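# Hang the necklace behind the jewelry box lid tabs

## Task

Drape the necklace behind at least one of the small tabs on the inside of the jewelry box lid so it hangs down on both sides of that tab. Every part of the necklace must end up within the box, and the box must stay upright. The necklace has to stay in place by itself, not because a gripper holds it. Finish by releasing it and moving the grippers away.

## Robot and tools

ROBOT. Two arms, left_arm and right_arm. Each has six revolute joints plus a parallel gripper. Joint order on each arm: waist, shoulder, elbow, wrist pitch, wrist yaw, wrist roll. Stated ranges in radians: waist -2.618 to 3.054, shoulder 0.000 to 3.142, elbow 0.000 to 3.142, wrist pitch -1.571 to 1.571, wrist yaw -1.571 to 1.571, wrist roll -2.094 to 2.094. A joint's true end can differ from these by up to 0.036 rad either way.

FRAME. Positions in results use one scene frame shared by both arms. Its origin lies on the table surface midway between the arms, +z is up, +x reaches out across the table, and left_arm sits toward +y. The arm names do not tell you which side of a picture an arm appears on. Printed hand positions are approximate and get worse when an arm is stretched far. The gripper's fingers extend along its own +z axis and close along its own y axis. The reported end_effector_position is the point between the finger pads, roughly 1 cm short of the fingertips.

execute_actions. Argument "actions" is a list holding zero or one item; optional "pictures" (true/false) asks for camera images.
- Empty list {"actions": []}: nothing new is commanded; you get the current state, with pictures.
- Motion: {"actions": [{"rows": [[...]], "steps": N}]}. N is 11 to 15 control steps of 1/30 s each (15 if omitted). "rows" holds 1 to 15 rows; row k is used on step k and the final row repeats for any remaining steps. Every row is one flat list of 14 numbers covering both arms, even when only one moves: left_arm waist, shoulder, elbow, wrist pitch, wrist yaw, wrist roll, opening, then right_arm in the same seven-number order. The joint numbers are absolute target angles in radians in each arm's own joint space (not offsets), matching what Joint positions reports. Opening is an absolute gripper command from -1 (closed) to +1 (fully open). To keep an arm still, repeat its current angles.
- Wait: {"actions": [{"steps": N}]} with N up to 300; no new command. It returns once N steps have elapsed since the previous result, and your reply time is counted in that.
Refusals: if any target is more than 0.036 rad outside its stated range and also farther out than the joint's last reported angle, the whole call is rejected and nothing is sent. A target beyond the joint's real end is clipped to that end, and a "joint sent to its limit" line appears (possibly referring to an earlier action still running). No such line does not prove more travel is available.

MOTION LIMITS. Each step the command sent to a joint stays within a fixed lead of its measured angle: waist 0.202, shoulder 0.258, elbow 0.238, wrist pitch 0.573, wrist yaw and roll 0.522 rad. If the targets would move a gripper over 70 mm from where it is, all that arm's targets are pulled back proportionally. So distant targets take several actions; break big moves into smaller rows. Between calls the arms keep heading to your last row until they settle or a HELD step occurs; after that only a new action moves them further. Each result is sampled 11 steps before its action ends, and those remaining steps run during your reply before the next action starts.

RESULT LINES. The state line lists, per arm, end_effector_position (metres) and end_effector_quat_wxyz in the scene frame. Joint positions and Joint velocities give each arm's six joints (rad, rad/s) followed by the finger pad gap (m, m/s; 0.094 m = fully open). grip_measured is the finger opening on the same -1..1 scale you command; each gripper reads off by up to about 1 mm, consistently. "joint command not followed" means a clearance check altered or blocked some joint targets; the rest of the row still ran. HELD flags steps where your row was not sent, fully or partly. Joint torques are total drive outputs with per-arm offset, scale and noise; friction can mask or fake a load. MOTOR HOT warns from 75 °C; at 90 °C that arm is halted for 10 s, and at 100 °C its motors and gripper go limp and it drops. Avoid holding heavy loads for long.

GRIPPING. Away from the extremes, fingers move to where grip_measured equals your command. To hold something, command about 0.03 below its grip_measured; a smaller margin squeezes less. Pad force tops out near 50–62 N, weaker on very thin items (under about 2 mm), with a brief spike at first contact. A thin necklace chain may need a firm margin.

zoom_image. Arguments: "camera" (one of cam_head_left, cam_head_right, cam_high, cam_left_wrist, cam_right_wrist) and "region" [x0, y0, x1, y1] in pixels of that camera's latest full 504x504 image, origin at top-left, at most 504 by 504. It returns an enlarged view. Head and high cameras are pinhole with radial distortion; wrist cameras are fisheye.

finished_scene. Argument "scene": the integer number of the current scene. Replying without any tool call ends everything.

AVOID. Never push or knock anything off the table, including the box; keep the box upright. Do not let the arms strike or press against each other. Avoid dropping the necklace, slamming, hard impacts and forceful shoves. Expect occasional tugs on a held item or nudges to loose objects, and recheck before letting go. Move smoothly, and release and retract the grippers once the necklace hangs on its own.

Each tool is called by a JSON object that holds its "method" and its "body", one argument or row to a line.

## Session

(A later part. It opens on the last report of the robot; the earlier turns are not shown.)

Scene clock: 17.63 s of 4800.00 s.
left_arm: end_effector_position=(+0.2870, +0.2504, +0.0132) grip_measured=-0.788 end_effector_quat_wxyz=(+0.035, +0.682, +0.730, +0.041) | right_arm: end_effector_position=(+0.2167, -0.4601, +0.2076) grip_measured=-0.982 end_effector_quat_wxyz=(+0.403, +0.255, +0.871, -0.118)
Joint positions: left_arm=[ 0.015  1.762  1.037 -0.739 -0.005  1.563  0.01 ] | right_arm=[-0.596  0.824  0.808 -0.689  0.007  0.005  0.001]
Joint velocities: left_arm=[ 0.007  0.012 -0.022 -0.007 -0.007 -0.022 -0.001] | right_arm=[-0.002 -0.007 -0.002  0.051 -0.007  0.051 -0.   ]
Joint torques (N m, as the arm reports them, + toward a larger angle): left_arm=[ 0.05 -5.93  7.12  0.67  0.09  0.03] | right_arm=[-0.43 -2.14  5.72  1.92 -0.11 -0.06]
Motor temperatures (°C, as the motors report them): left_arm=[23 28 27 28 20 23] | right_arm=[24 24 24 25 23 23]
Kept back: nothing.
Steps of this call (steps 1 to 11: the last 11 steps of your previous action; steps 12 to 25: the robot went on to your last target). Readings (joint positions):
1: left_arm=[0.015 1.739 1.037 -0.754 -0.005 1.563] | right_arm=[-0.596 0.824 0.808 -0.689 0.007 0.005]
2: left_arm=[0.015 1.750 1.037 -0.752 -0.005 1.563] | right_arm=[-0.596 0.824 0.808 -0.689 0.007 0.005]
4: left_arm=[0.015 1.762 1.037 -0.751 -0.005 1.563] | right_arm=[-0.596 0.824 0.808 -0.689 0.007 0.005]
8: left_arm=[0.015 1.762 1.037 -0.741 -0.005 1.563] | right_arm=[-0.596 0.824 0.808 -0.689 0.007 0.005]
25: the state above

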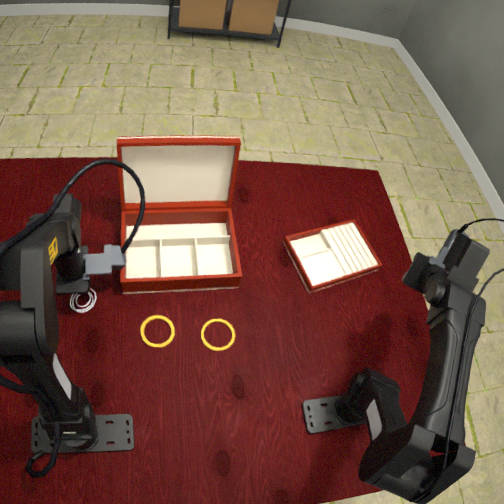

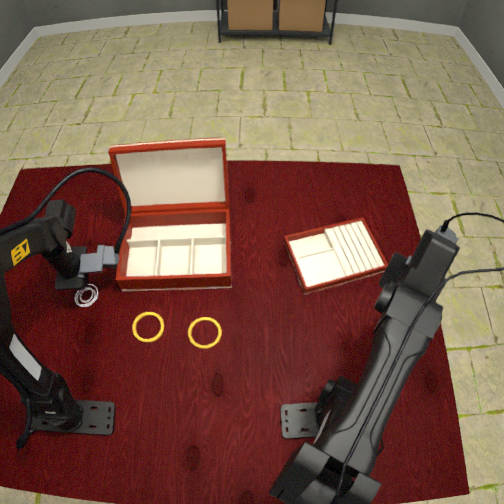

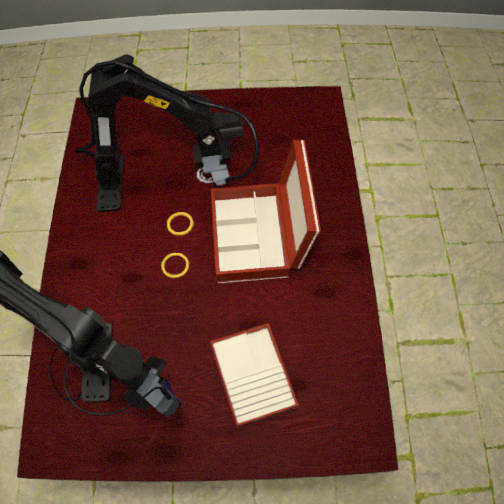

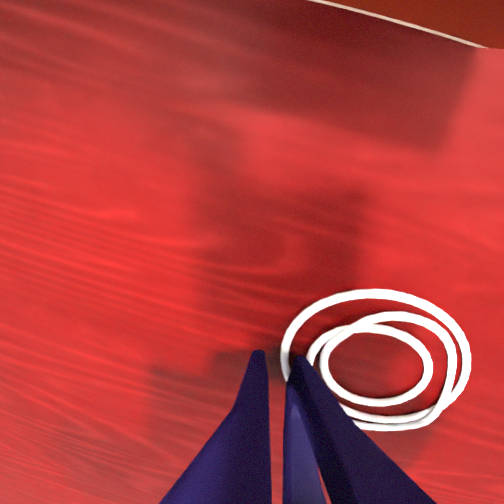

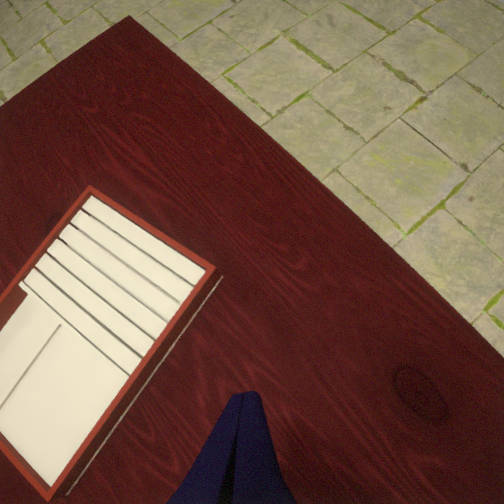

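Strand sits between the fingers. Press a touch more and close.

{"method": "execute_actions", "body": {
  "actions": [
    {"rows":[[0.015,1.78,1.037,-0.74,0,1.57,-0.79,-0.6,0.8,0.8,-0.7,0,0,-1],[0.015,1.78,1.037,-0.74,0,1.57,-0.79,-0.6,0.8,0.8,-0.7,0,0,-1],[0.015,1.78,1.037,-0.74,0,1.57,-0.79,-0.6,0.8,0.8,-0.7,0,0,-1],[0.015,1.78,1.037,-0.74,0,1.57,-0.79,-0.6,0.8,0.8,-0.7,0,0,-1],[0.015,1.78,1.037,-0.74,0,1.57,-1,-0.6,0.8,0.8,-0.7,0,0,-1]],"steps":15}
  ]
}}

{"method": "execute_actions", "body": {
  "actions": [
    {"rows":[[0.015,1.78,1.037,-0.74,0,1.57,-1,-0.6,0.8,0.8,-0.7,0,0,-1],[0.015,1.78,1.037,-0.74,0,1.57,-1,-0.6,0.8,0.8,-0.7,0,0,-1],[0.015,1.78,1.037,-0.74,0,1.57,-1,-0.6,0.8,0.8,-0.7,0,0,-1],[0.015,1.78,1.037,-0.74,0,1.57,-1,-0.6,0.8,0.8,-0.7,0,0,-1],[0.015,1.74,1.04,-0.74,0,1.57,-1,-0.6,0.8,0.8,-0.7,0,0,-1],[0.015,1.70,1.04,-0.74,0,1.57,-1,-0.6,0.8,0.8,-0.7,0,0,-1],[0.015,1.66,1.04,-0.74,0,1.57,-1,-0.6,0.8,0.8,-0.7,0,0,-1],[0.015,1.62,1.04,-0.74,0,1.57,-1,-0.6,0.8,0.8,-0.7,0,0,-1]],"steps":15}
  ]
}}

{"method": "execute_actions", "body": {
  "actions": [
    {"steps":25}
  ],
  "pictures": true
}}

Scene clock: 18.90 s of 4800.00 s.
left_arm: end_effector_position=(+0.2870, +0.2504, +0.0132) grip_measured=-0.788 end_effector_quat_wxyz=(+0.035, +0.682, +0.730, +0.041) | right_arm: end_effector_position=(+0.2167, -0.4601, +0.2076) grip_measured=-0.982 end_effector_quat_wxyz=(+0.403, +0.255, +0.871, -0.118)
Joint positions: left_arm=[ 0.015  1.762  1.037 -0.739 -0.005  1.563  0.01 ] | right_arm=[-0.596  0.824  0.808 -0.689  0.007  0.005  0.001]
Joint velocities: left_arm=[ 0.002 -0.007 -0.017 -0.007  0.022 -0.037 -0.   ] | right_arm=[ 0.007 -0.007 -0.007 -0.037 -0.066 -0.037 -0.001]
Joint torques (N m, as the arm reports them, + toward a larger angle): left_arm=[ 0.01 -5.6   7.11  0.68  0.1   0.01] | right_arm=[-0.28 -2.27  5.63  1.91 -0.09 -0.07]
Motor temperatures (°C, as the motors report them): left_arm=[23 28 27 28 20 23] | right_arm=[24 24 24 25 23 23]
Steps of this call (steps 1 to 15: the robot went on to your last target; steps 16 to 34: nothing new was sent; steps 35 to 38: the first 4 steps of this action). Readings (joint positions):
35: left_arm=[0.015 1.762 1.037 -0.739 -0.005 1.563] | right_arm=[-0.596 0.824 0.808 -0.689 0.007 0.005]
36: left_arm=[0.015 1.762 1.037 -0.739 -0.005 1.563] | right_arm=[-0.596 0.824 0.808 -0.689 0.007 0.005]
38: the state above

Scene clock: 19.40 s of 4800.00 s.
left_arm: end_effector_position=(+0.2870, +0.2504, +0.0132) grip_measured=-0.996 end_effector_quat_wxyz=(+0.035, +0.682, +0.730, +0.041) | right_arm: end_effector_position=(+0.2167, -0.4601, +0.2076) grip_measured=-0.982 end_effector_quat_wxyz=(+0.403, +0.255, +0.871, -0.118)
Joint positions: left_arm=[ 0.015  1.762  1.037 -0.739 -0.005  1.563  0.   ] | right_arm=[-0.596  0.824  0.808 -0.689  0.007  0.005  0.001]
Joint velocities: left_arm=[-0.007  0.007 -0.002 -0.037 -0.066 -0.066  0.001] | right_arm=[ 0.007 -0.002  0.002  0.022  0.051 -0.007 -0.   ]
Joint torques (N m, as the arm reports them, + toward a larger angle): left_arm=[ 0.04 -5.58  7.15  0.68  0.07  0.04] | right_arm=[-0.42 -2.26  5.65  1.87 -0.16 -0.04]
Motor temperatures (°C, as the motors report them): left_arm=[23 28 27 28 20 23] | right_arm=[24 24 24 25 23 23]
Steps of this call (steps 1 to 11: the last 11 steps of your previous action; steps 12 to 15: the first 4 steps of this action). Readings (joint positions):
12: left_arm=[0.015 1.762 1.037 -0.739 -0.005 1.563] | right_arm=[-0.596 0.824 0.808 -0.689 0.007 0.005]
13: left_arm=[0.015 1.762 1.037 -0.739 -0.005 1.563] | right_arm=[-0.596 0.824 0.808 -0.689 0.007 0.005]
15: the state above

Scene clock: 20.23 s of 4800.00 s.
left_arm: end_effector_position=(+0.3001, +0.2512, +0.0573) grip_measured=-0.996 end_effector_quat_wxyz=(+0.085, +0.677, +0.725, +0.094) | right_arm: end_effector_position=(+0.2167, -0.4601, +0.2076) grip_measured=-0.982 end_effector_quat_wxyz=(+0.403, +0.255, +0.871, -0.118)
Joint positions: left_arm=[ 0.015  1.619  1.037 -0.734 -0.005  1.563  0.   ] | right_arm=[-0.596  0.824  0.808 -0.689  0.007  0.005  0.001]
Joint velocities: left_arm=[ 0.007 -0.007  0.007 -0.037 -0.037  0.022  0.   ] | right_arm=[-0.002  0.002 -0.002  0.007 -0.037  0.051  0.   ]
Joint torques (N m, as the arm reports them, + toward a larger angle): left_arm=[ 0.01 -6.03  8.09  0.92  0.09  0.02] | right_arm=[-0.53 -2.49  5.58  1.87 -0.11 -0.06]
Motor temperatures (°C, as the motors report them): left_arm=[23 29 27 28 20 23] | right_arm=[24 24 24 25 23 23]
Kept back: nothing.
Steps of this call (steps 1 to 11: the last 11 steps of your previous action; steps 12 to 25: the robot went on to your last target). Readings (joint positions):
1: left_arm=[0.015 1.762 1.037 -0.739 -0.005 1.563] | right_arm=[-0.596 0.824 0.808 -0.689 0.007 0.005]
2: left_arm=[0.015 1.758 1.037 -0.738 -0.005 1.563] | right_arm=[-0.596 0.824 0.808 -0.689 0.007 0.005]
4: left_arm=[0.015 1.725 1.037 -0.740 -0.005 1.563] | right_arm=[-0.596 0.824 0.808 -0.689 0.007 0.005]
8: left_arm=[0.015 1.628 1.037 -0.735 -0.005 1.563] | right_arm=[-0.596 0.824 0.808 -0.689 0.007 0.005]
25: the state above

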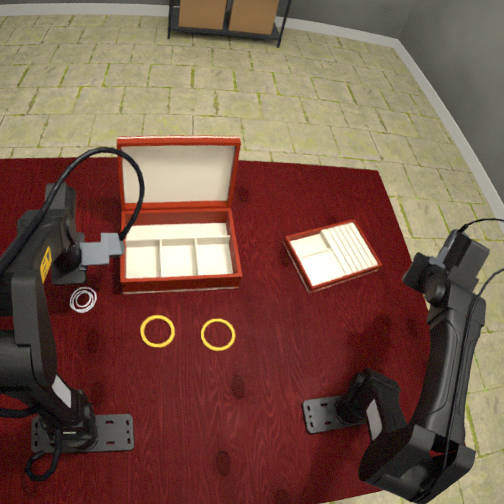

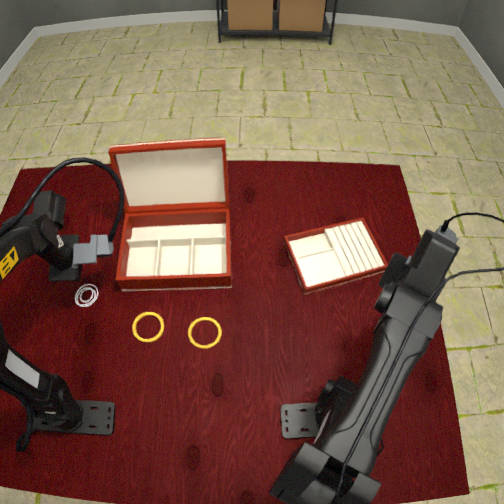

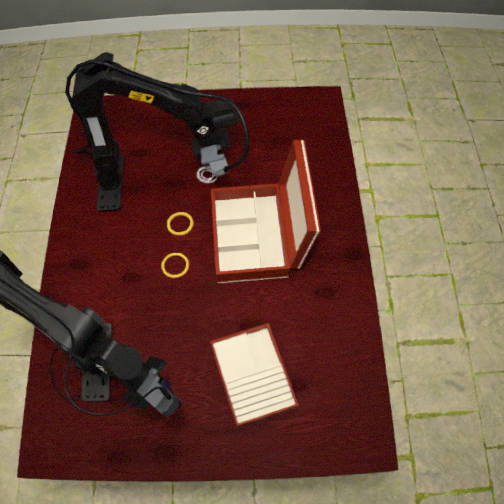

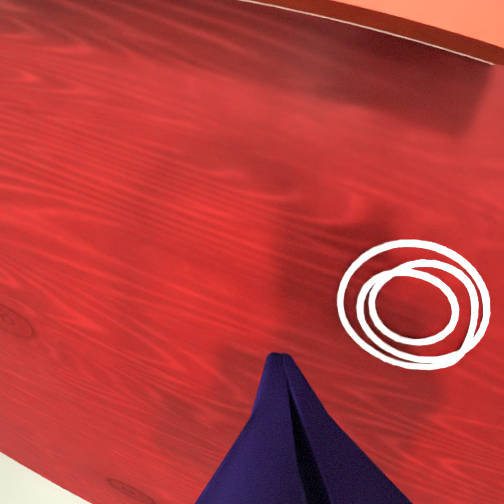

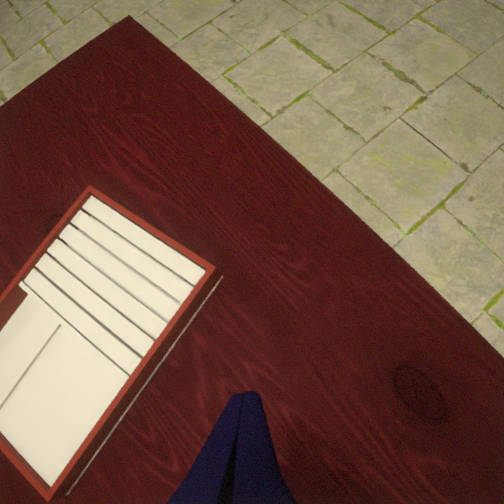

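{"method": "execute_actions", "body": {
  "actions": [
    {"rows":[[0.015,1.65,1.037,-0.74,0,1.57,-0.9,-0.6,0.8,0.8,-0.7,0,0,-1],[0.015,1.68,1.037,-0.74,0,1.57,-0.79,-0.6,0.8,0.8,-0.7,0,0,-1],[0.015,1.70,1.037,-0.74,0,1.57,-0.79,-0.6,0.8,0.8,-0.7,0,0,-1],[0.015,1.72,1.037,-0.74,0,1.57,-0.79,-0.6,0.8,0.8,-0.7,0,0,-1],[0.015,1.73,1.037,-0.74,0,1.57,-0.79,-0.6,0.8,0.8,-0.7,0,0,-1],[0.015,1.74,1.037,-0.74,0,1.57,-0.79,-0.6,0.8,0.8,-0.7,0,0,-1],[0.015,1.75,1.037,-0.74,0,1.57,-0.79,-0.6,0.8,0.8,-0.7,0,0,-1],[0.015,1.76,1.037,-0.74,0,1.57,-0.79,-0.6,0.8,0.8,-0.7,0,0,-1],[0.015,1.77,1.037,-0.74,0,1.57,-0.79,-0.6,0.8,0.8,-0.7,0,0,-1],[0.015,1.78,1.037,-0.74,0,1.57,-0.79,-0.6,0.8,0.8,-0.7,0,0,-1],[0.015,1.79,1.037,-0.74,0,1.57,-0.79,-0.6,0.8,0.8,-0.7,0,0,-1],[0.015,1.80,1.037,-0.74,0,1.57,-0.79,-0.6,0.8,0.8,-0.7,0,0,-1],[0.015,1.81,1.037,-0.74,0,1.57,-0.79,-0.6,0.8,0.8,-0.7,0,0,-1]],"steps":15}
  ]
}}

{"method": "execute_actions", "body": {
  "actions": [
    {"steps":25}
  ],
  "pictures": true
}}

Scene clock: 21.23 s of 4800.00 s.
left_arm: end_effector_position=(+0.2980, +0.2510, +0.0464) grip_measured=-0.795 end_effector_quat_wxyz=(+0.074, +0.679, +0.726, +0.082) | right_arm: end_effector_position=(+0.2167, -0.4601, +0.2076) grip_measured=-0.982 end_effector_quat_wxyz=(+0.403, +0.255, +0.871, -0.118)
Joint positions: left_arm=[ 0.015  1.654  1.037 -0.733 -0.005  1.564  0.01 ] | right_arm=[-0.596  0.824  0.808 -0.689  0.007  0.005  0.001]
Joint velocities: left_arm=[ 0.002  0.535 -0.002 -0.066 -0.022 -0.007  0.007] | right_arm=[ 0.002 -0.012  0.002  0.066 -0.081 -0.066  0.001]
Joint torques (N m, as the arm reports them, + toward a larger angle): left_arm=[ 0.04 -3.9   7.65  0.85  0.07  0.03] | right_arm=[-0.24 -2.29  5.63  1.9  -0.09 -0.09]
Motor temperatures (°C, as the motors report them): left_arm=[23 29 27 28 20 23] | right_arm=[24 24 24 25 23 23]
Steps of this call (steps 1 to 15: the robot went on to your last target; steps 16 to 26: nothing new was sent; steps 27 to 30: the first 4 steps of this action). Readings (joint positions):
27: left_arm=[0.015 1.621 1.037 -0.734 -0.005 1.563] | right_arm=[-0.596 0.824 0.808 -0.689 0.007 0.005]
28: left_arm=[0.015 1.626 1.037 -0.734 -0.005 1.564] | right_arm=[-0.596 0.824 0.808 -0.689 0.007 0.005]
30: the state above

Scene clock: 22.07 s of 4800.00 s.
left_arm: end_effector_position=(+0.2873, +0.2504, +0.0106) grip_measured=-0.792 end_effector_quat_wxyz=(+0.034, +0.682, +0.729, +0.039) | right_arm: end_effector_position=(+0.2167, -0.4601, +0.2076) grip_measured=-0.982 end_effector_quat_wxyz=(+0.403, +0.255, +0.871, -0.118)
Joint positions: left_arm=[ 0.015  1.771  1.037 -0.733 -0.005  1.564  0.01 ] | right_arm=[-0.596  0.824  0.808 -0.689  0.007  0.005  0.001]
Joint velocities: left_arm=[ 0.002  0.012  0.002  0.037 -0.007 -0.022  0.   ] | right_arm=[ 0.007 -0.002 -0.002 -0.037 -0.007  0.037  0.   ]
Joint torques (N m, as the arm reports them, + toward a larger angle): left_arm=[ 0.06 -4.07  7.13  0.63  0.09  0.02] | right_arm=[-0.32 -2.2   5.54  1.92 -0.09 -0.09]
Motor temperatures (°C, as the motors report them): left_arm=[23 29 27 28 20 23] | right_arm=[24 24 25 26 23 23]
Kept back: nothing.
Steps of this call (steps 1 to 11: the last 11 steps of your previous action; steps 12 to 25: the robot went on to your last target). Readings (joint positions):
1: left_arm=[0.015 1.674 1.037 -0.733 -0.005 1.564] | right_arm=[-0.596 0.824 0.808 -0.689 0.007 0.005]
2: left_arm=[0.015 1.696 1.037 -0.733 -0.005 1.564] | right_arm=[-0.596 0.824 0.808 -0.689 0.007 0.005]
4: left_arm=[0.015 1.732 1.037 -0.733 -0.005 1.564] | right_arm=[-0.596 0.824 0.808 -0.689 0.007 0.005]
8: left_arm=[0.015 1.768 1.037 -0.733 -0.005 1.564] | right_arm=[-0.596 0.824 0.808 -0.689 0.007 0.005]
25: the state above

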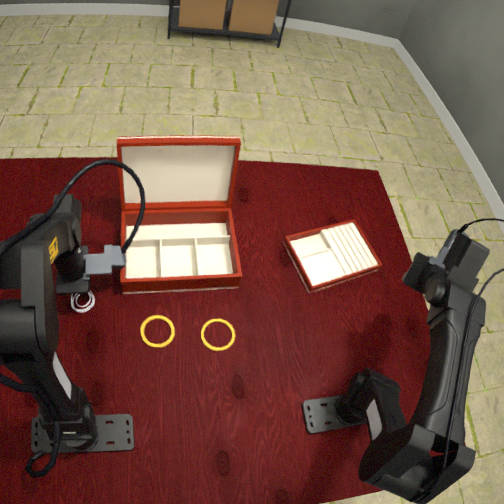

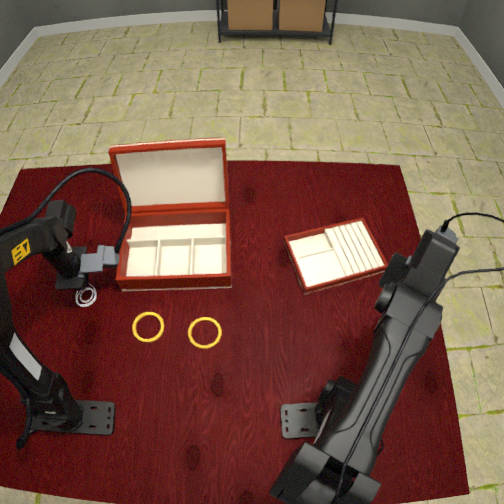

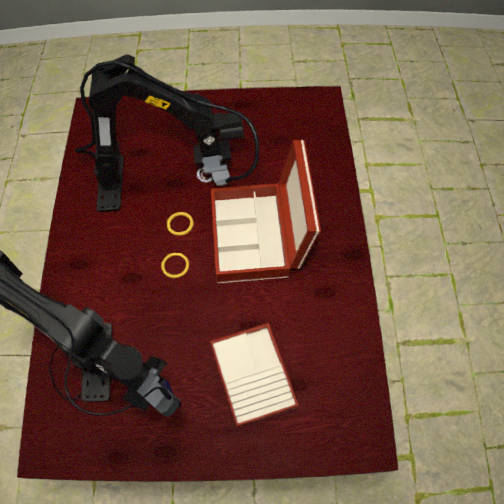

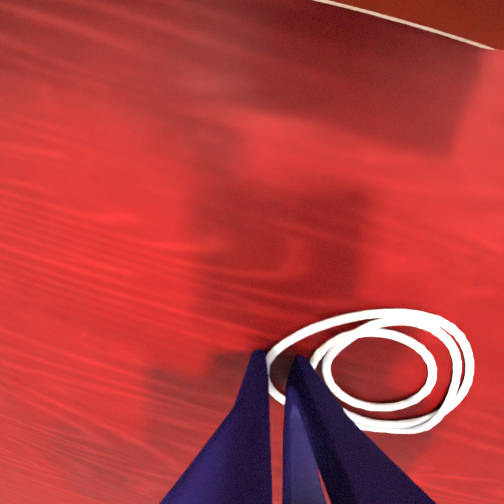

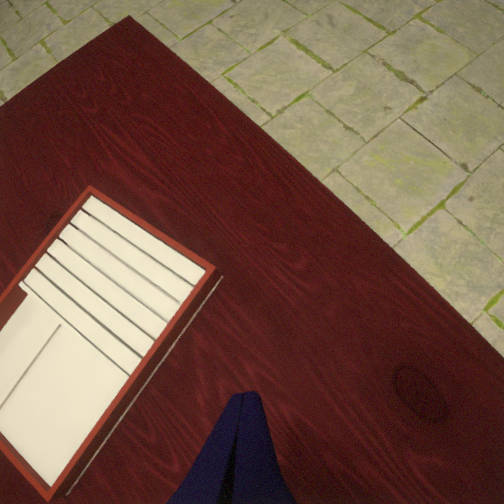

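Now contact; the strand is wedged out between the fingers. Close.

{"method": "execute_actions", "body": {
  "actions": [
    {"rows":[[0.015,1.80,1.037,-0.74,0,1.57,-1,-0.6,0.8,0.8,-0.7,0,0,-1]],"steps":12}
  ]
}}

{"method": "execute_actions", "body": {
  "actions": [
    {"rows":[[0.015,1.80,1.037,-0.74,0,1.57,-1,-0.6,0.8,0.8,-0.7,0,0,-1],[0.015,1.80,1.037,-0.74,0,1.57,-1,-0.6,0.8,0.8,-0.7,0,0,-1],[0.015,1.80,1.037,-0.74,0,1.57,-1,-0.6,0.8,0.8,-0.7,0,0,-1],[0.015,1.76,1.04,-0.74,0,1.57,-1,-0.6,0.8,0.8,-0.7,0,0,-1],[0.015,1.73,1.04,-0.74,0,1.57,-1,-0.6,0.8,0.8,-0.7,0,0,-1],[0.015,1.70,1.04,-0.74,0,1.57,-1,-0.6,0.8,0.8,-0.7,0,0,-1],[0.015,1.67,1.04,-0.74,0,1.57,-1,-0.6,0.8,0.8,-0.7,0,0,-1],[0.015,1.64,1.04,-0.74,0,1.57,-1,-0.6,0.8,0.8,-0.7,0,0,-1],[0.015,1.61,1.04,-0.74,0,1.57,-1,-0.6,0.8,0.8,-0.7,0,0,-1]],"steps":15}
  ]
}}

{"method": "execute_actions", "body": {
  "actions": [
    {"steps":25}
  ],
  "pictures": true
}}

Scene clock: 22.73 s of 4800.00 s.
left_arm: end_effector_position=(+0.2873, +0.2504, +0.0106) grip_measured=-0.897 end_effector_quat_wxyz=(+0.034, +0.682, +0.729, +0.039) | right_arm: end_effector_position=(+0.2167, -0.4601, +0.2076) grip_measured=-0.982 end_effector_quat_wxyz=(+0.403, +0.255, +0.871, -0.118)
Joint positions: left_arm=[ 0.015  1.771  1.037 -0.733 -0.005  1.564  0.005] | right_arm=[-0.596  0.824  0.808 -0.689  0.007  0.005  0.001]
Joint velocities: left_arm=[ 0.007 -0.007  0.017 -0.081 -0.007  0.022 -0.199] | right_arm=[ 0.002  0.002 -0.022 -0.051  0.007 -0.007 -0.   ]
Joint torques (N m, as the arm reports them, + toward a larger angle): left_arm=[-0.01 -4.78  7.08  0.64  0.11  0.01] | right_arm=[-0.18 -2.23  5.45  1.9  -0.15 -0.07]
Motor temperatures (°C, as the motors report them): left_arm=[23 29 27 28 20 23] | right_arm=[24 24 25 26 23 23]
Steps of this call (steps 1 to 15: the robot went on to your last target; steps 16 to 19: nothing new was sent; step 20: the first step of this action). Readings (joint positions):
20: the state above

Scene clock: 23.23 s of 4800.00 s.
left_arm: end_effector_position=(+0.2863, +0.2503, +0.0105) grip_measured=-0.988 end_effector_quat_wxyz=(+0.032, +0.682, +0.730, +0.038) | right_arm: end_effector_position=(+0.2167, -0.4601, +0.2076) grip_measured=-0.982 end_effector_quat_wxyz=(+0.403, +0.255, +0.871, -0.118)
Joint positions: left_arm=[ 0.015  1.771  1.037 -0.738 -0.005  1.564  0.001] | right_arm=[-0.596  0.824  0.808 -0.689  0.007  0.005  0.001]
Joint velocities: left_arm=[ 0.002  0.012 -0.007  0.022 -0.066 -0.022  0.   ] | right_arm=[-0.012  0.022 -0.002 -0.022 -0.022 -0.095  0.001]
Joint torques (N m, as the arm reports them, + toward a larger angle): left_arm=[ 0.04 -7.73  7.34  0.66  0.1   0.02] | right_arm=[-0.2  -2.4   5.57  1.88 -0.09 -0.05]
Motor temperatures (°C, as the motors report them): left_arm=[23 29 27 28 20 23] | right_arm=[24 24 25 26 23 23]
Steps of this call (steps 1 to 11: the last 11 steps of your previous action; steps 12 to 15: the first 4 steps of this action). Readings (joint positions):
12: left_arm=[0.015 1.771 1.037 -0.738 -0.005 1.564] | right_arm=[-0.596 0.824 0.808 -0.689 0.007 0.005]
13: left_arm=[0.015 1.771 1.037 -0.738 -0.005 1.564] | right_arm=[-0.596 0.824 0.808 -0.689 0.007 0.005]
15: the state above

Scene clock: 24.07 s of 4800.00 s.
left_arm: end_effector_position=(+0.3006, +0.2512, +0.0602) grip_measured=-0.989 end_effector_quat_wxyz=(+0.089, +0.677, +0.724, +0.097) | right_arm: end_effector_position=(+0.2167, -0.4601, +0.2076) grip_measured=-0.982 end_effector_quat_wxyz=(+0.403, +0.255, +0.871, -0.118)
Joint positions: left_arm=[ 0.015  1.61   1.037 -0.734 -0.005  1.564  0.001] | right_arm=[-0.596  0.824  0.808 -0.689  0.007  0.005  0.001]
Joint velocities: left_arm=[-0.007 -0.002 -0.012 -0.007  0.007  0.007  0.   ] | right_arm=[ 0.017  0.002 -0.012  0.022 -0.007 -0.11   0.002]
Joint torques (N m, as the arm reports them, + toward a larger angle): left_arm=[ 0.05 -6.09  8.1   0.95  0.09  0.01] | right_arm=[-0.42 -2.48  5.53  1.95 -0.13 -0.03]
Motor temperatures (°C, as the motors report them): left_arm=[23 29 27 28 20 23] | right_arm=[24 24 25 26 23 23]
Kept back: nothing.
Steps of this call (steps 1 to 11: the last 11 steps of your previous action; steps 12 to 25: the robot went on to your last target). Readings (joint positions):
1: left_arm=[0.015 1.768 1.037 -0.738 -0.005 1.564] | right_arm=[-0.596 0.824 0.808 -0.689 0.007 0.005]
2: left_arm=[0.015 1.761 1.037 -0.738 -0.005 1.564] | right_arm=[-0.596 0.824 0.808 -0.689 0.007 0.005]
4: left_arm=[0.015 1.727 1.037 -0.738 -0.005 1.564] | right_arm=[-0.596 0.824 0.808 -0.689 0.007 0.005]
8: left_arm=[0.015 1.624 1.037 -0.736 -0.005 1.564] | right_arm=[-0.596 0.824 0.808 -0.689 0.007 0.005]
25: the state above

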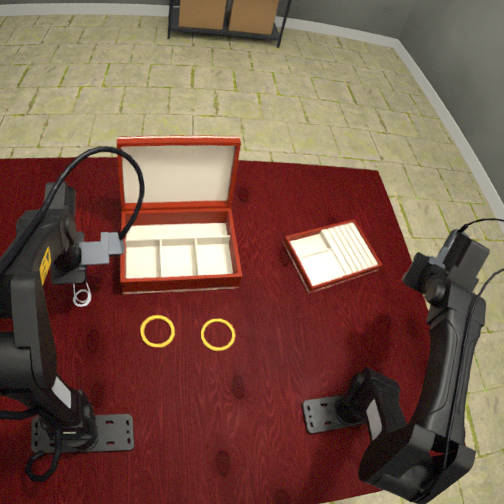

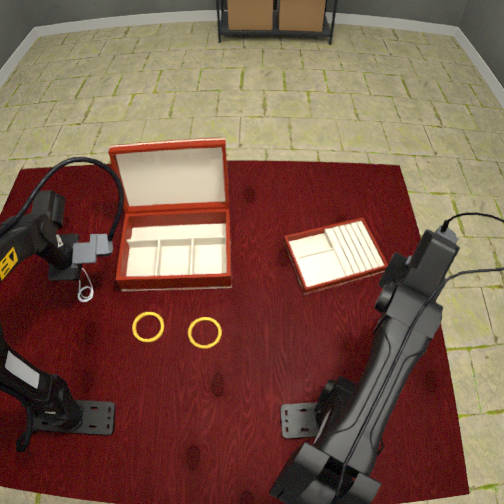

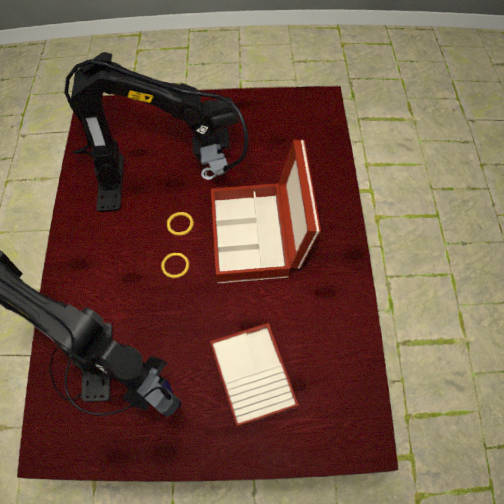

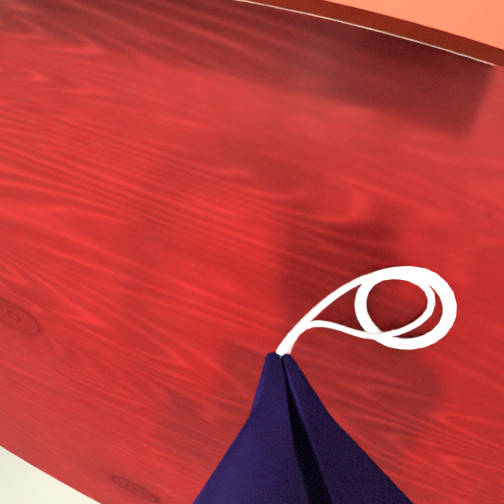

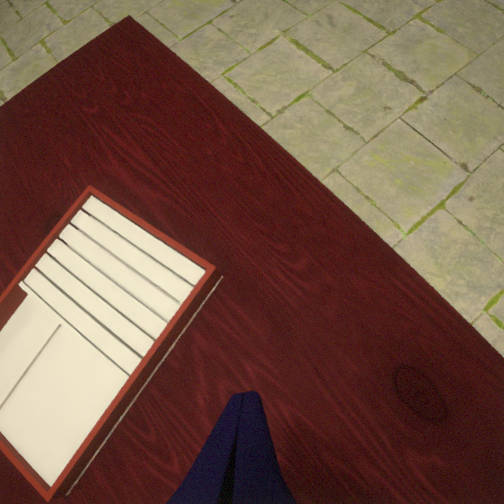

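{"method": "execute_actions", "body": {
  "actions": []
}}

Scene clock: 25.23 s of 4800.00 s.
left_arm: end_effector_position=(+0.3006, +0.2512, +0.0602) grip_measured=-0.989 end_effector_quat_wxyz=(+0.089, +0.677, +0.724, +0.097) | right_arm: end_effector_position=(+0.2167, -0.4601, +0.2076) grip_measured=-0.982 end_effector_quat_wxyz=(+0.403, +0.255, +0.871, -0.118)
Joint positions: left_arm=[ 0.015  1.61   1.037 -0.734 -0.005  1.564  0.001] | right_arm=[-0.596  0.824  0.808 -0.689  0.007  0.005  0.001]
Joint velocities: left_arm=[ 0.012  0.002  0.027  0.037 -0.007 -0.051  0.   ] | right_arm=[ 0.017  0.002 -0.002  0.007  0.051  0.037 -0.001]
Joint torques (N m, as the arm reports them, + toward a larger angle): left_arm=[ 0.02 -6.07  8.12  0.94  0.09  0.02] | right_arm=[-0.25 -2.44  5.56  1.86 -0.08 -0.08]
Motor temperatures (°C, as the motors report them): left_arm=[23 29 28 28 20 23] | right_arm=[24 24 25 26 23 23]
Kept back: nothing.
Steps of this call (steps 1 to 15: the robot went on to your last target; steps 16 to 35: nothing new was sent). Readings (joint positions):
1: left_arm=[0.015 1.610 1.037 -0.734 -0.005 1.564] | right_arm=[-0.596 0.824 0.808 -0.689 0.007 0.005]
2: left_arm=[0.015 1.610 1.037 -0.734 -0.005 1.564] | right_arm=[-0.596 0.824 0.808 -0.689 0.007 0.005]
4: left_arm=[0.015 1.610 1.037 -0.734 -0.005 1.564] | right_arm=[-0.596 0.824 0.808 -0.689 0.007 0.005]
8: left_arm=[0.015 1.610 1.037 -0.734 -0.005 1.564] | right_arm=[-0.596 0.824 0.808 -0.689 0.007 0.005]
35: the state above
All arms were judged still, so your last target was given up. Only a new action makes them travel on or press farther. Fingers that are still opening or closing keep moving.

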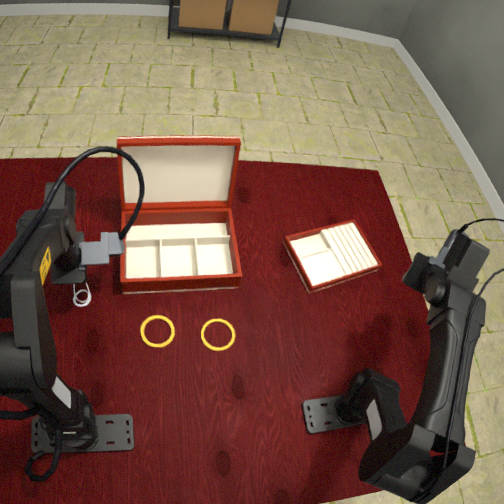

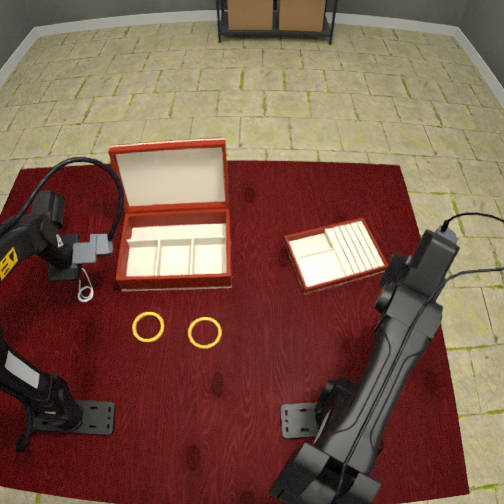

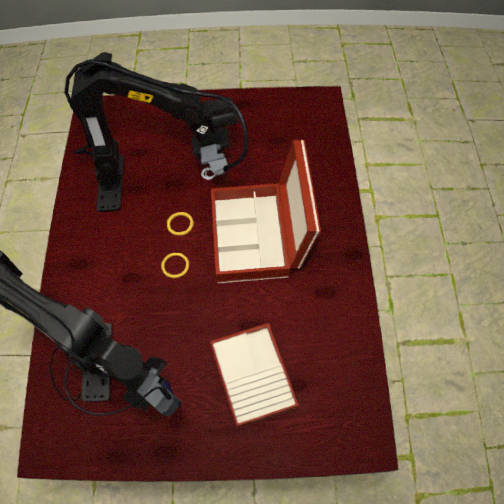

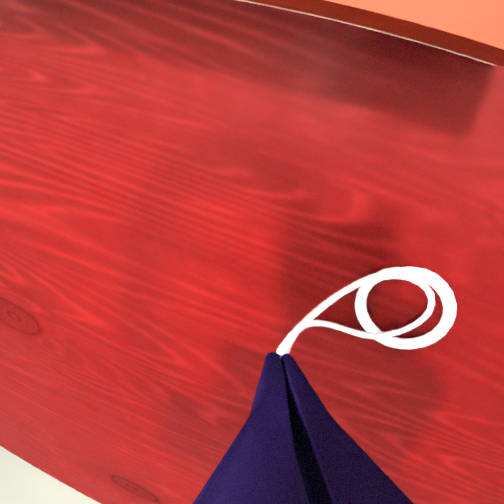

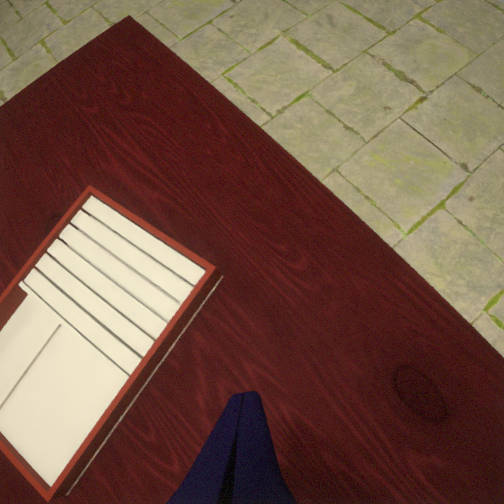

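{"method": "execute_actions", "body": {
  "actions": [
    {"rows":[[0.015,1.5,1.02,-0.72,0,1.57,-1,-0.6,0.8,0.8,-0.7,0,0,-1],[0.015,1.42,1.0,-0.7,0,1.57,-1,-0.6,0.8,0.8,-0.7,0,0,-1],[0.015,1.35,0.97,-0.66,0,1.57,-1,-0.6,0.8,0.8,-0.7,0,0,-1],[0.015,1.3,0.95,-0.62,0,1.57,-1,-0.6,0.8,0.8,-0.7,0,0,-1],[0.015,1.25,0.93,-0.6,0,1.57,-1,-0.6,0.8,0.8,-0.7,0,0,-1],[0.015,1.2,0.91,-0.57,0,1.57,-1,-0.6,0.8,0.8,-0.7,0,0,-1],[0.015,1.13,0.89,-0.53,0,1.57,-1,-0.6,0.8,0.8,-0.7,0,0,-1]],"steps":15}
  ]
}}

{"method": "execute_actions", "body": {
  "actions": [
    {"rows":[[0.015,1.05,0.87,-0.5,0,1.57,-1,-0.6,0.8,0.8,-0.7,0,0,-1],[0.015,0.98,0.85,-0.46,0,1.57,-1,-0.6,0.8,0.8,-0.7,0,0,-1],[0.015,0.9,0.82,-0.42,0,1.57,-1,-0.6,0.8,0.8,-0.7,0,0,-1],[0.015,0.82,0.8,-0.38,0,1.57,-1,-0.6,0.8,0.8,-0.7,0,0,-1],[0.015,0.75,0.77,-0.34,0,1.57,-1,-0.6,0.8,0.8,-0.7,0,0,-1],[0.015,0.7,0.75,-0.31,0,1.57,-1,-0.6,0.8,0.8,-0.7,0,0,-1],[0.015,0.65,0.75,-0.29,0,1.57,-1,-0.6,0.8,0.8,-0.7,0,0,-1]],"steps":15}
  ]
}}

{"method": "execute_actions", "body": {
  "actions": [
    {"steps":30}
  ],
  "pictures": true
}}

Scene clock: 26.60 s of 4800.00 s.
left_arm: end_effector_position=(+0.2986, +0.2511, +0.0923) grip_measured=-0.989 end_effector_quat_wxyz=(+0.132, +0.670, +0.717, +0.143) | right_arm: end_effector_position=(+0.2167, -0.4601, +0.2076) grip_measured=-0.982 end_effector_quat_wxyz=(+0.403, +0.255, +0.871, -0.118)
Joint positions: left_arm=[ 0.015  1.462  0.985 -0.702 -0.005  1.564  0.001] | right_arm=[-0.596  0.824  0.808 -0.689  0.007  0.005  0.001]
Joint velocities: left_arm=[-0.012 -2.    -0.589  0.432  0.007 -0.051 -0.001] | right_arm=[-0.002 -0.017 -0.012  0.007  0.037  0.037 -0.003]
Joint torques (N m, as the arm reports them, + toward a larger angle): left_arm=[ 0.02 -8.11  8.2   1.39  0.06  0.  ] | right_arm=[-0.29 -2.28  5.59  1.88 -0.1  -0.06]
Motor temperatures (°C, as the motors report them): left_arm=[23 29 28 28 20 23] | right_arm=[24 24 25 26 23 23]
Steps of this call (steps 1 to 37: nothing new was sent; steps 38 to 41: the first 4 steps of this action). Readings (joint positions):
38: left_arm=[0.015 1.601 1.035 -0.732 -0.005 1.564] | right_arm=[-0.596 0.824 0.808 -0.689 0.007 0.005]
39: left_arm=[0.015 1.575 1.024 -0.725 -0.005 1.564] | right_arm=[-0.596 0.824 0.808 -0.689 0.007 0.005]
41: the state above

Scene clock: 27.10 s of 4800.00 s.
left_arm: end_effector_position=(+0.2949, +0.2508, +0.2113) grip_measured=-0.989 end_effector_quat_wxyz=(+0.305, +0.612, +0.653, +0.326) | right_arm: end_effector_position=(+0.2167, -0.4601, +0.2076) grip_measured=-0.982 end_effector_quat_wxyz=(+0.403, +0.255, +0.871, -0.118)
Joint positions: left_arm=[ 0.015  1.002  0.84  -0.484 -0.005  1.567  0.001] | right_arm=[-0.596  0.824  0.808 -0.689  0.007  0.005  0.001]
Joint velocities: left_arm=[ 0.007 -1.858 -0.872  0.447  0.037 -0.022  0.   ] | right_arm=[-0.007 -0.027 -0.017 -0.051  0.007 -0.007  0.   ]
Joint torques (N m, as the arm reports them, + toward a larger angle): left_arm=[-0.03 -7.15 10.27  2.22  0.1  -0.01] | right_arm=[-0.2  -2.22  5.51  1.83 -0.12 -0.1 ]
Motor temperatures (°C, as the motors report them): left_arm=[23 29 28 28 20 23] | right_arm=[24 24 25 26 23 23]
Steps of this call (steps 1 to 11: the last 11 steps of your previous action; steps 12 to 15: the first 4 steps of this action). Readings (joint positions):
12: left_arm=[0.015 1.113 0.909 -0.529 -0.005 1.567] | right_arm=[-0.596 0.824 0.808 -0.689 0.007 0.005]
13: left_arm=[0.015 1.095 0.893 -0.516 -0.005 1.567] | right_arm=[-0.596 0.824 0.808 -0.689 0.007 0.005]
15: the state above

Scene clock: 28.10 s of 4800.00 s.
left_arm: end_effector_position=(+0.2562, +0.2485, +0.3274) grip_measured=-0.989 end_effector_quat_wxyz=(+0.442, +0.521, +0.557, +0.472) | right_arm: end_effector_position=(+0.2167, -0.4601, +0.2076) grip_measured=-0.982 end_effector_quat_wxyz=(+0.403, +0.255, +0.871, -0.118)
Joint positions: left_arm=[ 0.015  0.641  0.772 -0.294 -0.005  1.57   0.001] | right_arm=[-0.596  0.824  0.808 -0.689  0.007  0.005  0.001]
Joint velocities: left_arm=[-0.002 -0.042  0.012  0.007 -0.051  0.007  0.001] | right_arm=[-0.012 -0.007  0.007  0.007 -0.022  0.066  0.   ]
Joint torques (N m, as the arm reports them, + toward a larger angle): left_arm=[ 0.03  1.39  7.01  2.25  0.1  -0.04] | right_arm=[-0.4  -2.19  5.59  1.92 -0.09 -0.06]
Motor temperatures (°C, as the motors report them): left_arm=[23 29 28 28 20 23] | right_arm=[24 24 25 26 23 23]
Kept back: nothing.
Steps of this call (steps 1 to 11: the last 11 steps of your previous action; steps 12 to 30: the robot went on to your last target). Readings (joint positions):
1: left_arm=[0.015 0.930 0.812 -0.466 -0.005 1.568] | right_arm=[-0.596 0.824 0.808 -0.689 0.007 0.005]
2: left_arm=[0.015 0.852 0.789 -0.444 -0.005 1.568] | right_arm=[-0.596 0.824 0.808 -0.689 0.007 0.005]
4: left_arm=[0.015 0.718 0.772 -0.398 -0.005 1.569] | right_arm=[-0.596 0.824 0.808 -0.689 0.007 0.005]
8: left_arm=[0.015 0.640 0.772 -0.302 -0.005 1.569] | right_arm=[-0.596 0.824 0.808 -0.689 0.007 0.005]
30: the state above
All arms were judged still, so your last target was given up. Only a new action makes them travel on or press farther. Fingers that are still opening or closing keep moving.

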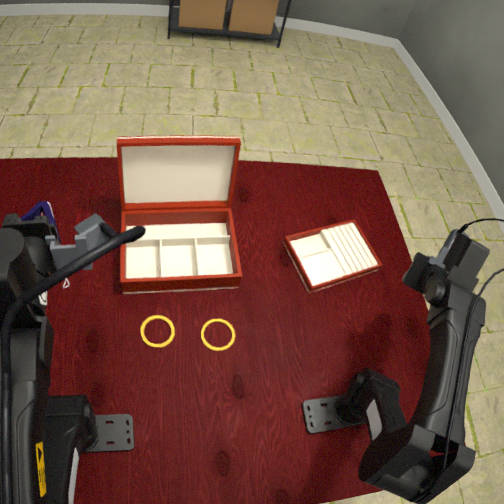

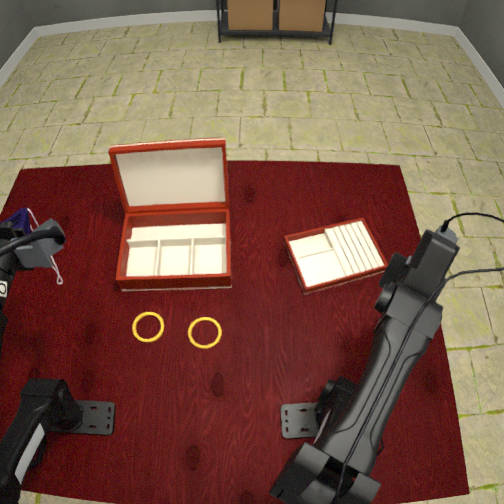

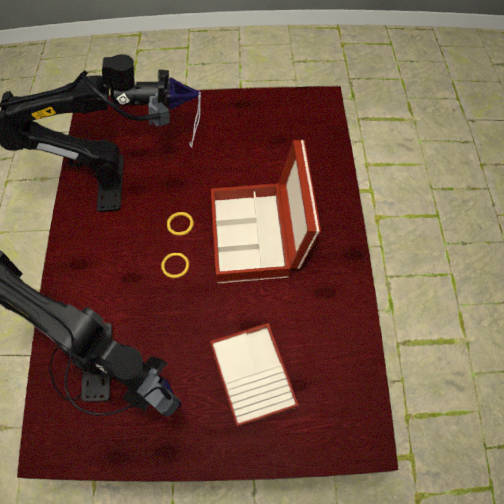

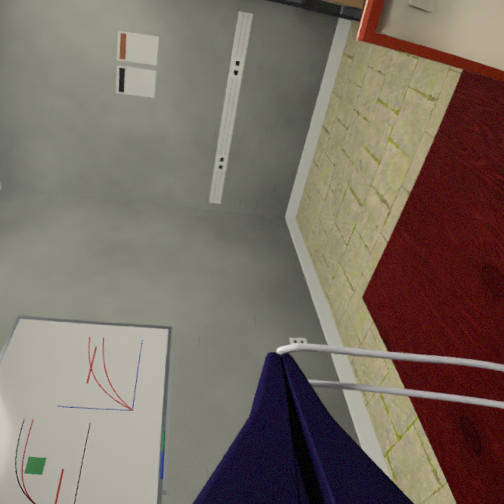

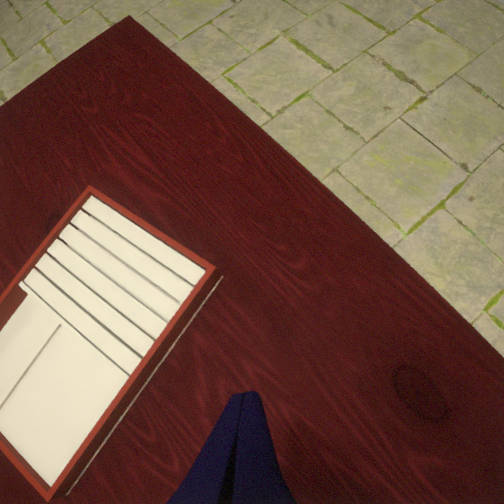

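{"method": "execute_actions", "body": {
  "actions": [
    {"rows":[[-0.05,0.65,0.78,-0.29,-0.05,1.57,-1,-0.6,0.8,0.8,-0.7,0,0,-1],[-0.12,0.67,0.79,-0.28,-0.1,1.57,-1,-0.6,0.8,0.8,-0.7,0,0,-1],[-0.19,0.7,0.8,-0.26,-0.14,1.57,-1,-0.6,0.8,0.8,-0.7,0,0,-1],[-0.26,0.74,0.81,-0.23,-0.18,1.57,-1,-0.6,0.8,0.8,-0.7,0,0,-1],[-0.33,0.78,0.82,-0.2,-0.22,1.57,-1,-0.6,0.8,0.8,-0.7,0,0,-1],[-0.4,0.83,0.84,-0.16,-0.26,1.57,-1,-0.6,0.8,0.8,-0.7,0,0,-1],[-0.46,0.88,0.85,-0.12,-0.3,1.57,-1,-0.6,0.8,0.8,-0.7,0,0,-1]],"steps":15}
  ]
}}

{"method": "execute_actions", "body": {
  "actions": [
    {"rows":[[-0.46,0.93,0.86,-0.08,-0.3,1.57,-1,-0.6,0.8,0.8,-0.7,0,0,-1],[-0.46,0.99,0.87,-0.03,-0.3,1.57,-1,-0.6,0.8,0.8,-0.7,0,0,-1],[-0.46,1.05,0.885,0.02,-0.3,1.57,-1,-0.6,0.8,0.8,-0.7,0,0,-1],[-0.46,1.11,0.9,0.07,-0.3,1.57,-1,-0.6,0.8,0.8,-0.7,0,0,-1],[-0.46,1.17,0.91,0.12,-0.3,1.57,-1,-0.6,0.8,0.8,-0.7,0,0,-1],[-0.46,1.23,0.92,0.17,-0.3,1.57,-1,-0.6,0.8,0.8,-0.7,0,0,-1],[-0.46,1.28,0.93,0.22,-0.3,1.57,-1,-0.6,0.8,0.8,-0.7,0,0,-1]],"steps":15}
  ]
}}

{"method": "execute_actions", "body": {
  "actions": [
    {"steps":30}
  ],
  "pictures": true
}}

Scene clock: 29.87 s of 4800.00 s.
left_arm: end_effector_position=(+0.2621, +0.2186, +0.3261) grip_measured=-0.989 end_effector_quat_wxyz=(+0.455, +0.546, +0.535, +0.457) | right_arm: end_effector_position=(+0.2167, -0.4601, +0.2076) grip_measured=-0.982 end_effector_quat_wxyz=(+0.403, +0.255, +0.871, -0.118)
Joint positions: left_arm=[-0.133  0.666  0.774 -0.278 -0.08   1.57   0.001] | right_arm=[-0.596  0.824  0.808 -0.689  0.007  0.005  0.001]
Joint velocities: left_arm=[-1.927  0.593  0.139  0.256 -0.652 -0.022  0.   ] | right_arm=[ 0.002  0.002 -0.007  0.007 -0.051 -0.037  0.001]
Joint torques (N m, as the arm reports them, + toward a larger angle): left_arm=[-0.71  3.54 11.35  2.29  0.25 -0.04] | right_arm=[-0.24 -2.41  5.49  1.9  -0.1  -0.09]
Motor temperatures (°C, as the motors report them): left_arm=[23 28 28 29 20 23] | right_arm=[24 24 25 26 23 23]
Steps of this call (steps 1 to 49: nothing new was sent; steps 50 to 53: the first 4 steps of this action). Readings (joint positions):
50: left_arm=[0.007 0.641 0.772 -0.294 -0.014 1.570] | right_arm=[-0.596 0.824 0.808 -0.689 0.007 0.005]
51: left_arm=[-0.022 0.643 0.772 -0.293 -0.033 1.570] | right_arm=[-0.596 0.824 0.808 -0.689 0.007 0.005]
53: the state above

Scene clock: 30.37 s of 4800.00 s.
left_arm: end_effector_position=(+0.3185, +0.1318, +0.3218) grip_measured=-0.989 end_effector_quat_wxyz=(+0.469, +0.589, +0.493, +0.436) | right_arm: end_effector_position=(+0.2167, -0.4601, +0.2076) grip_measured=-0.982 end_effector_quat_wxyz=(+0.403, +0.255, +0.871, -0.118)
Joint positions: left_arm=[-0.456  0.978  0.854 -0.064 -0.282  1.57   0.001] | right_arm=[-0.596  0.824  0.808 -0.689  0.007  0.005  0.001]
Joint velocities: left_arm=[-0.012  1.419  0.554  1.062 -0.066 -0.007 -0.   ] | right_arm=[-0.007  0.007  0.012 -0.066  0.007 -0.007 -0.001]
Joint torques (N m, as the arm reports them, + toward a larger angle): left_arm=[-0.25  1.79 10.49  1.96 -0.08 -0.04] | right_arm=[-0.4  -2.2   5.67  1.93 -0.13 -0.04]
Motor temperatures (°C, as the motors report them): left_arm=[23 28 28 29 20 23] | right_arm=[24 23 25 26 23 23]
Steps of this call (steps 1 to 11: the last 11 steps of your previous action; steps 12 to 15: the first 4 steps of this action). Readings (joint positions):
12: left_arm=[-0.456 0.892 0.821 -0.136 -0.270 1.570] | right_arm=[-0.596 0.824 0.808 -0.689 0.007 0.005]
13: left_arm=[-0.456 0.905 0.826 -0.122 -0.275 1.570] | right_arm=[-0.596 0.824 0.808 -0.689 0.007 0.005]
15: the state above

Scene clock: 31.37 s of 4800.00 s.
left_arm: end_effector_position=(+0.3890, +0.1026, +0.2942) grip_measured=-0.989 end_effector_quat_wxyz=(+0.471, +0.583, +0.493, +0.441) | right_arm: end_effector_position=(+0.2167, -0.4601, +0.2076) grip_measured=-0.982 end_effector_quat_wxyz=(+0.403, +0.255, +0.871, -0.118)
Joint positions: left_arm=[-0.456  1.301  0.913  0.213 -0.291  1.572  0.001] | right_arm=[-0.596  0.824  0.808 -0.689  0.007  0.005  0.001]
Joint velocities: left_arm=[-0.012 -0.002  0.007  0.037  0.007 -0.007 -0.001] | right_arm=[-0.007  0.002  0.007  0.022  0.037 -0.007 -0.001]
Joint torques (N m, as the arm reports them, + toward a larger angle): left_arm=[-0.28 -6.06 10.79  2.25 -0.12 -0.06] | right_arm=[-0.23 -2.14  5.62  1.93 -0.11 -0.07]
Motor temperatures (°C, as the motors report them): left_arm=[23 28 28 29 20 23] | right_arm=[24 23 25 26 23 23]
Kept back: nothing.
Steps of this call (steps 1 to 11: the last 11 steps of your previous action; steps 12 to 30: the robot went on to your last target). Readings (joint positions):
1: left_arm=[-0.456 1.033 0.873 -0.024 -0.285 1.570] | right_arm=[-0.596 0.824 0.808 -0.689 0.007 0.005]
2: left_arm=[-0.456 1.093 0.890 0.021 -0.286 1.570] | right_arm=[-0.596 0.824 0.808 -0.689 0.007 0.005]
4: left_arm=[-0.456 1.212 0.912 0.106 -0.287 1.570] | right_arm=[-0.596 0.824 0.808 -0.689 0.007 0.005]
8: left_arm=[-0.456 1.304 0.913 0.141 -0.288 1.572] | right_arm=[-0.596 0.824 0.808 -0.689 0.007 0.005]
30: the state above

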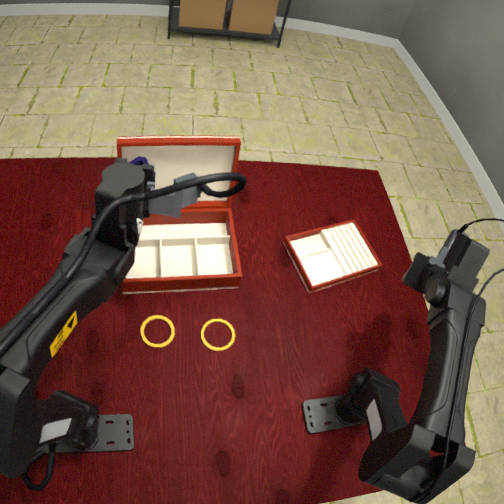

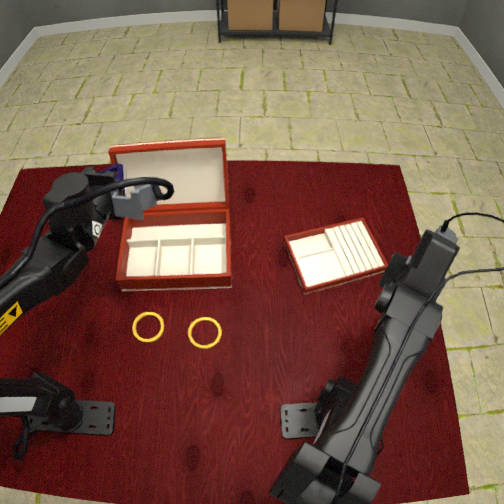

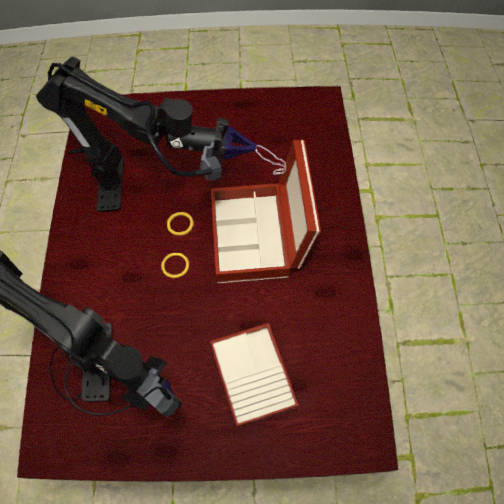

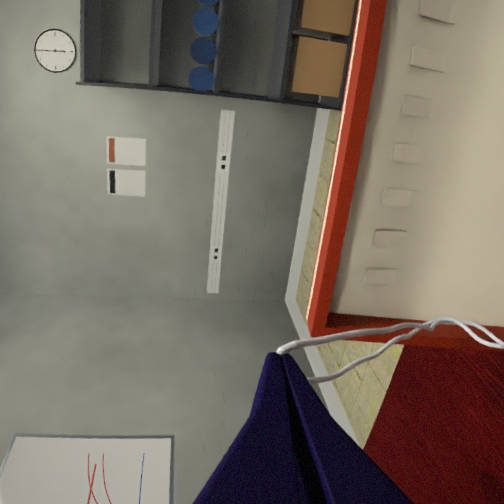

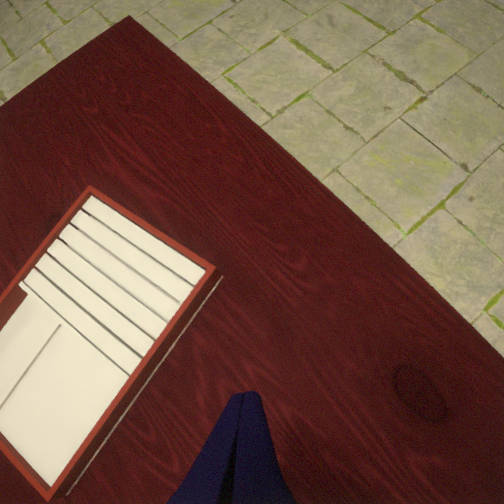

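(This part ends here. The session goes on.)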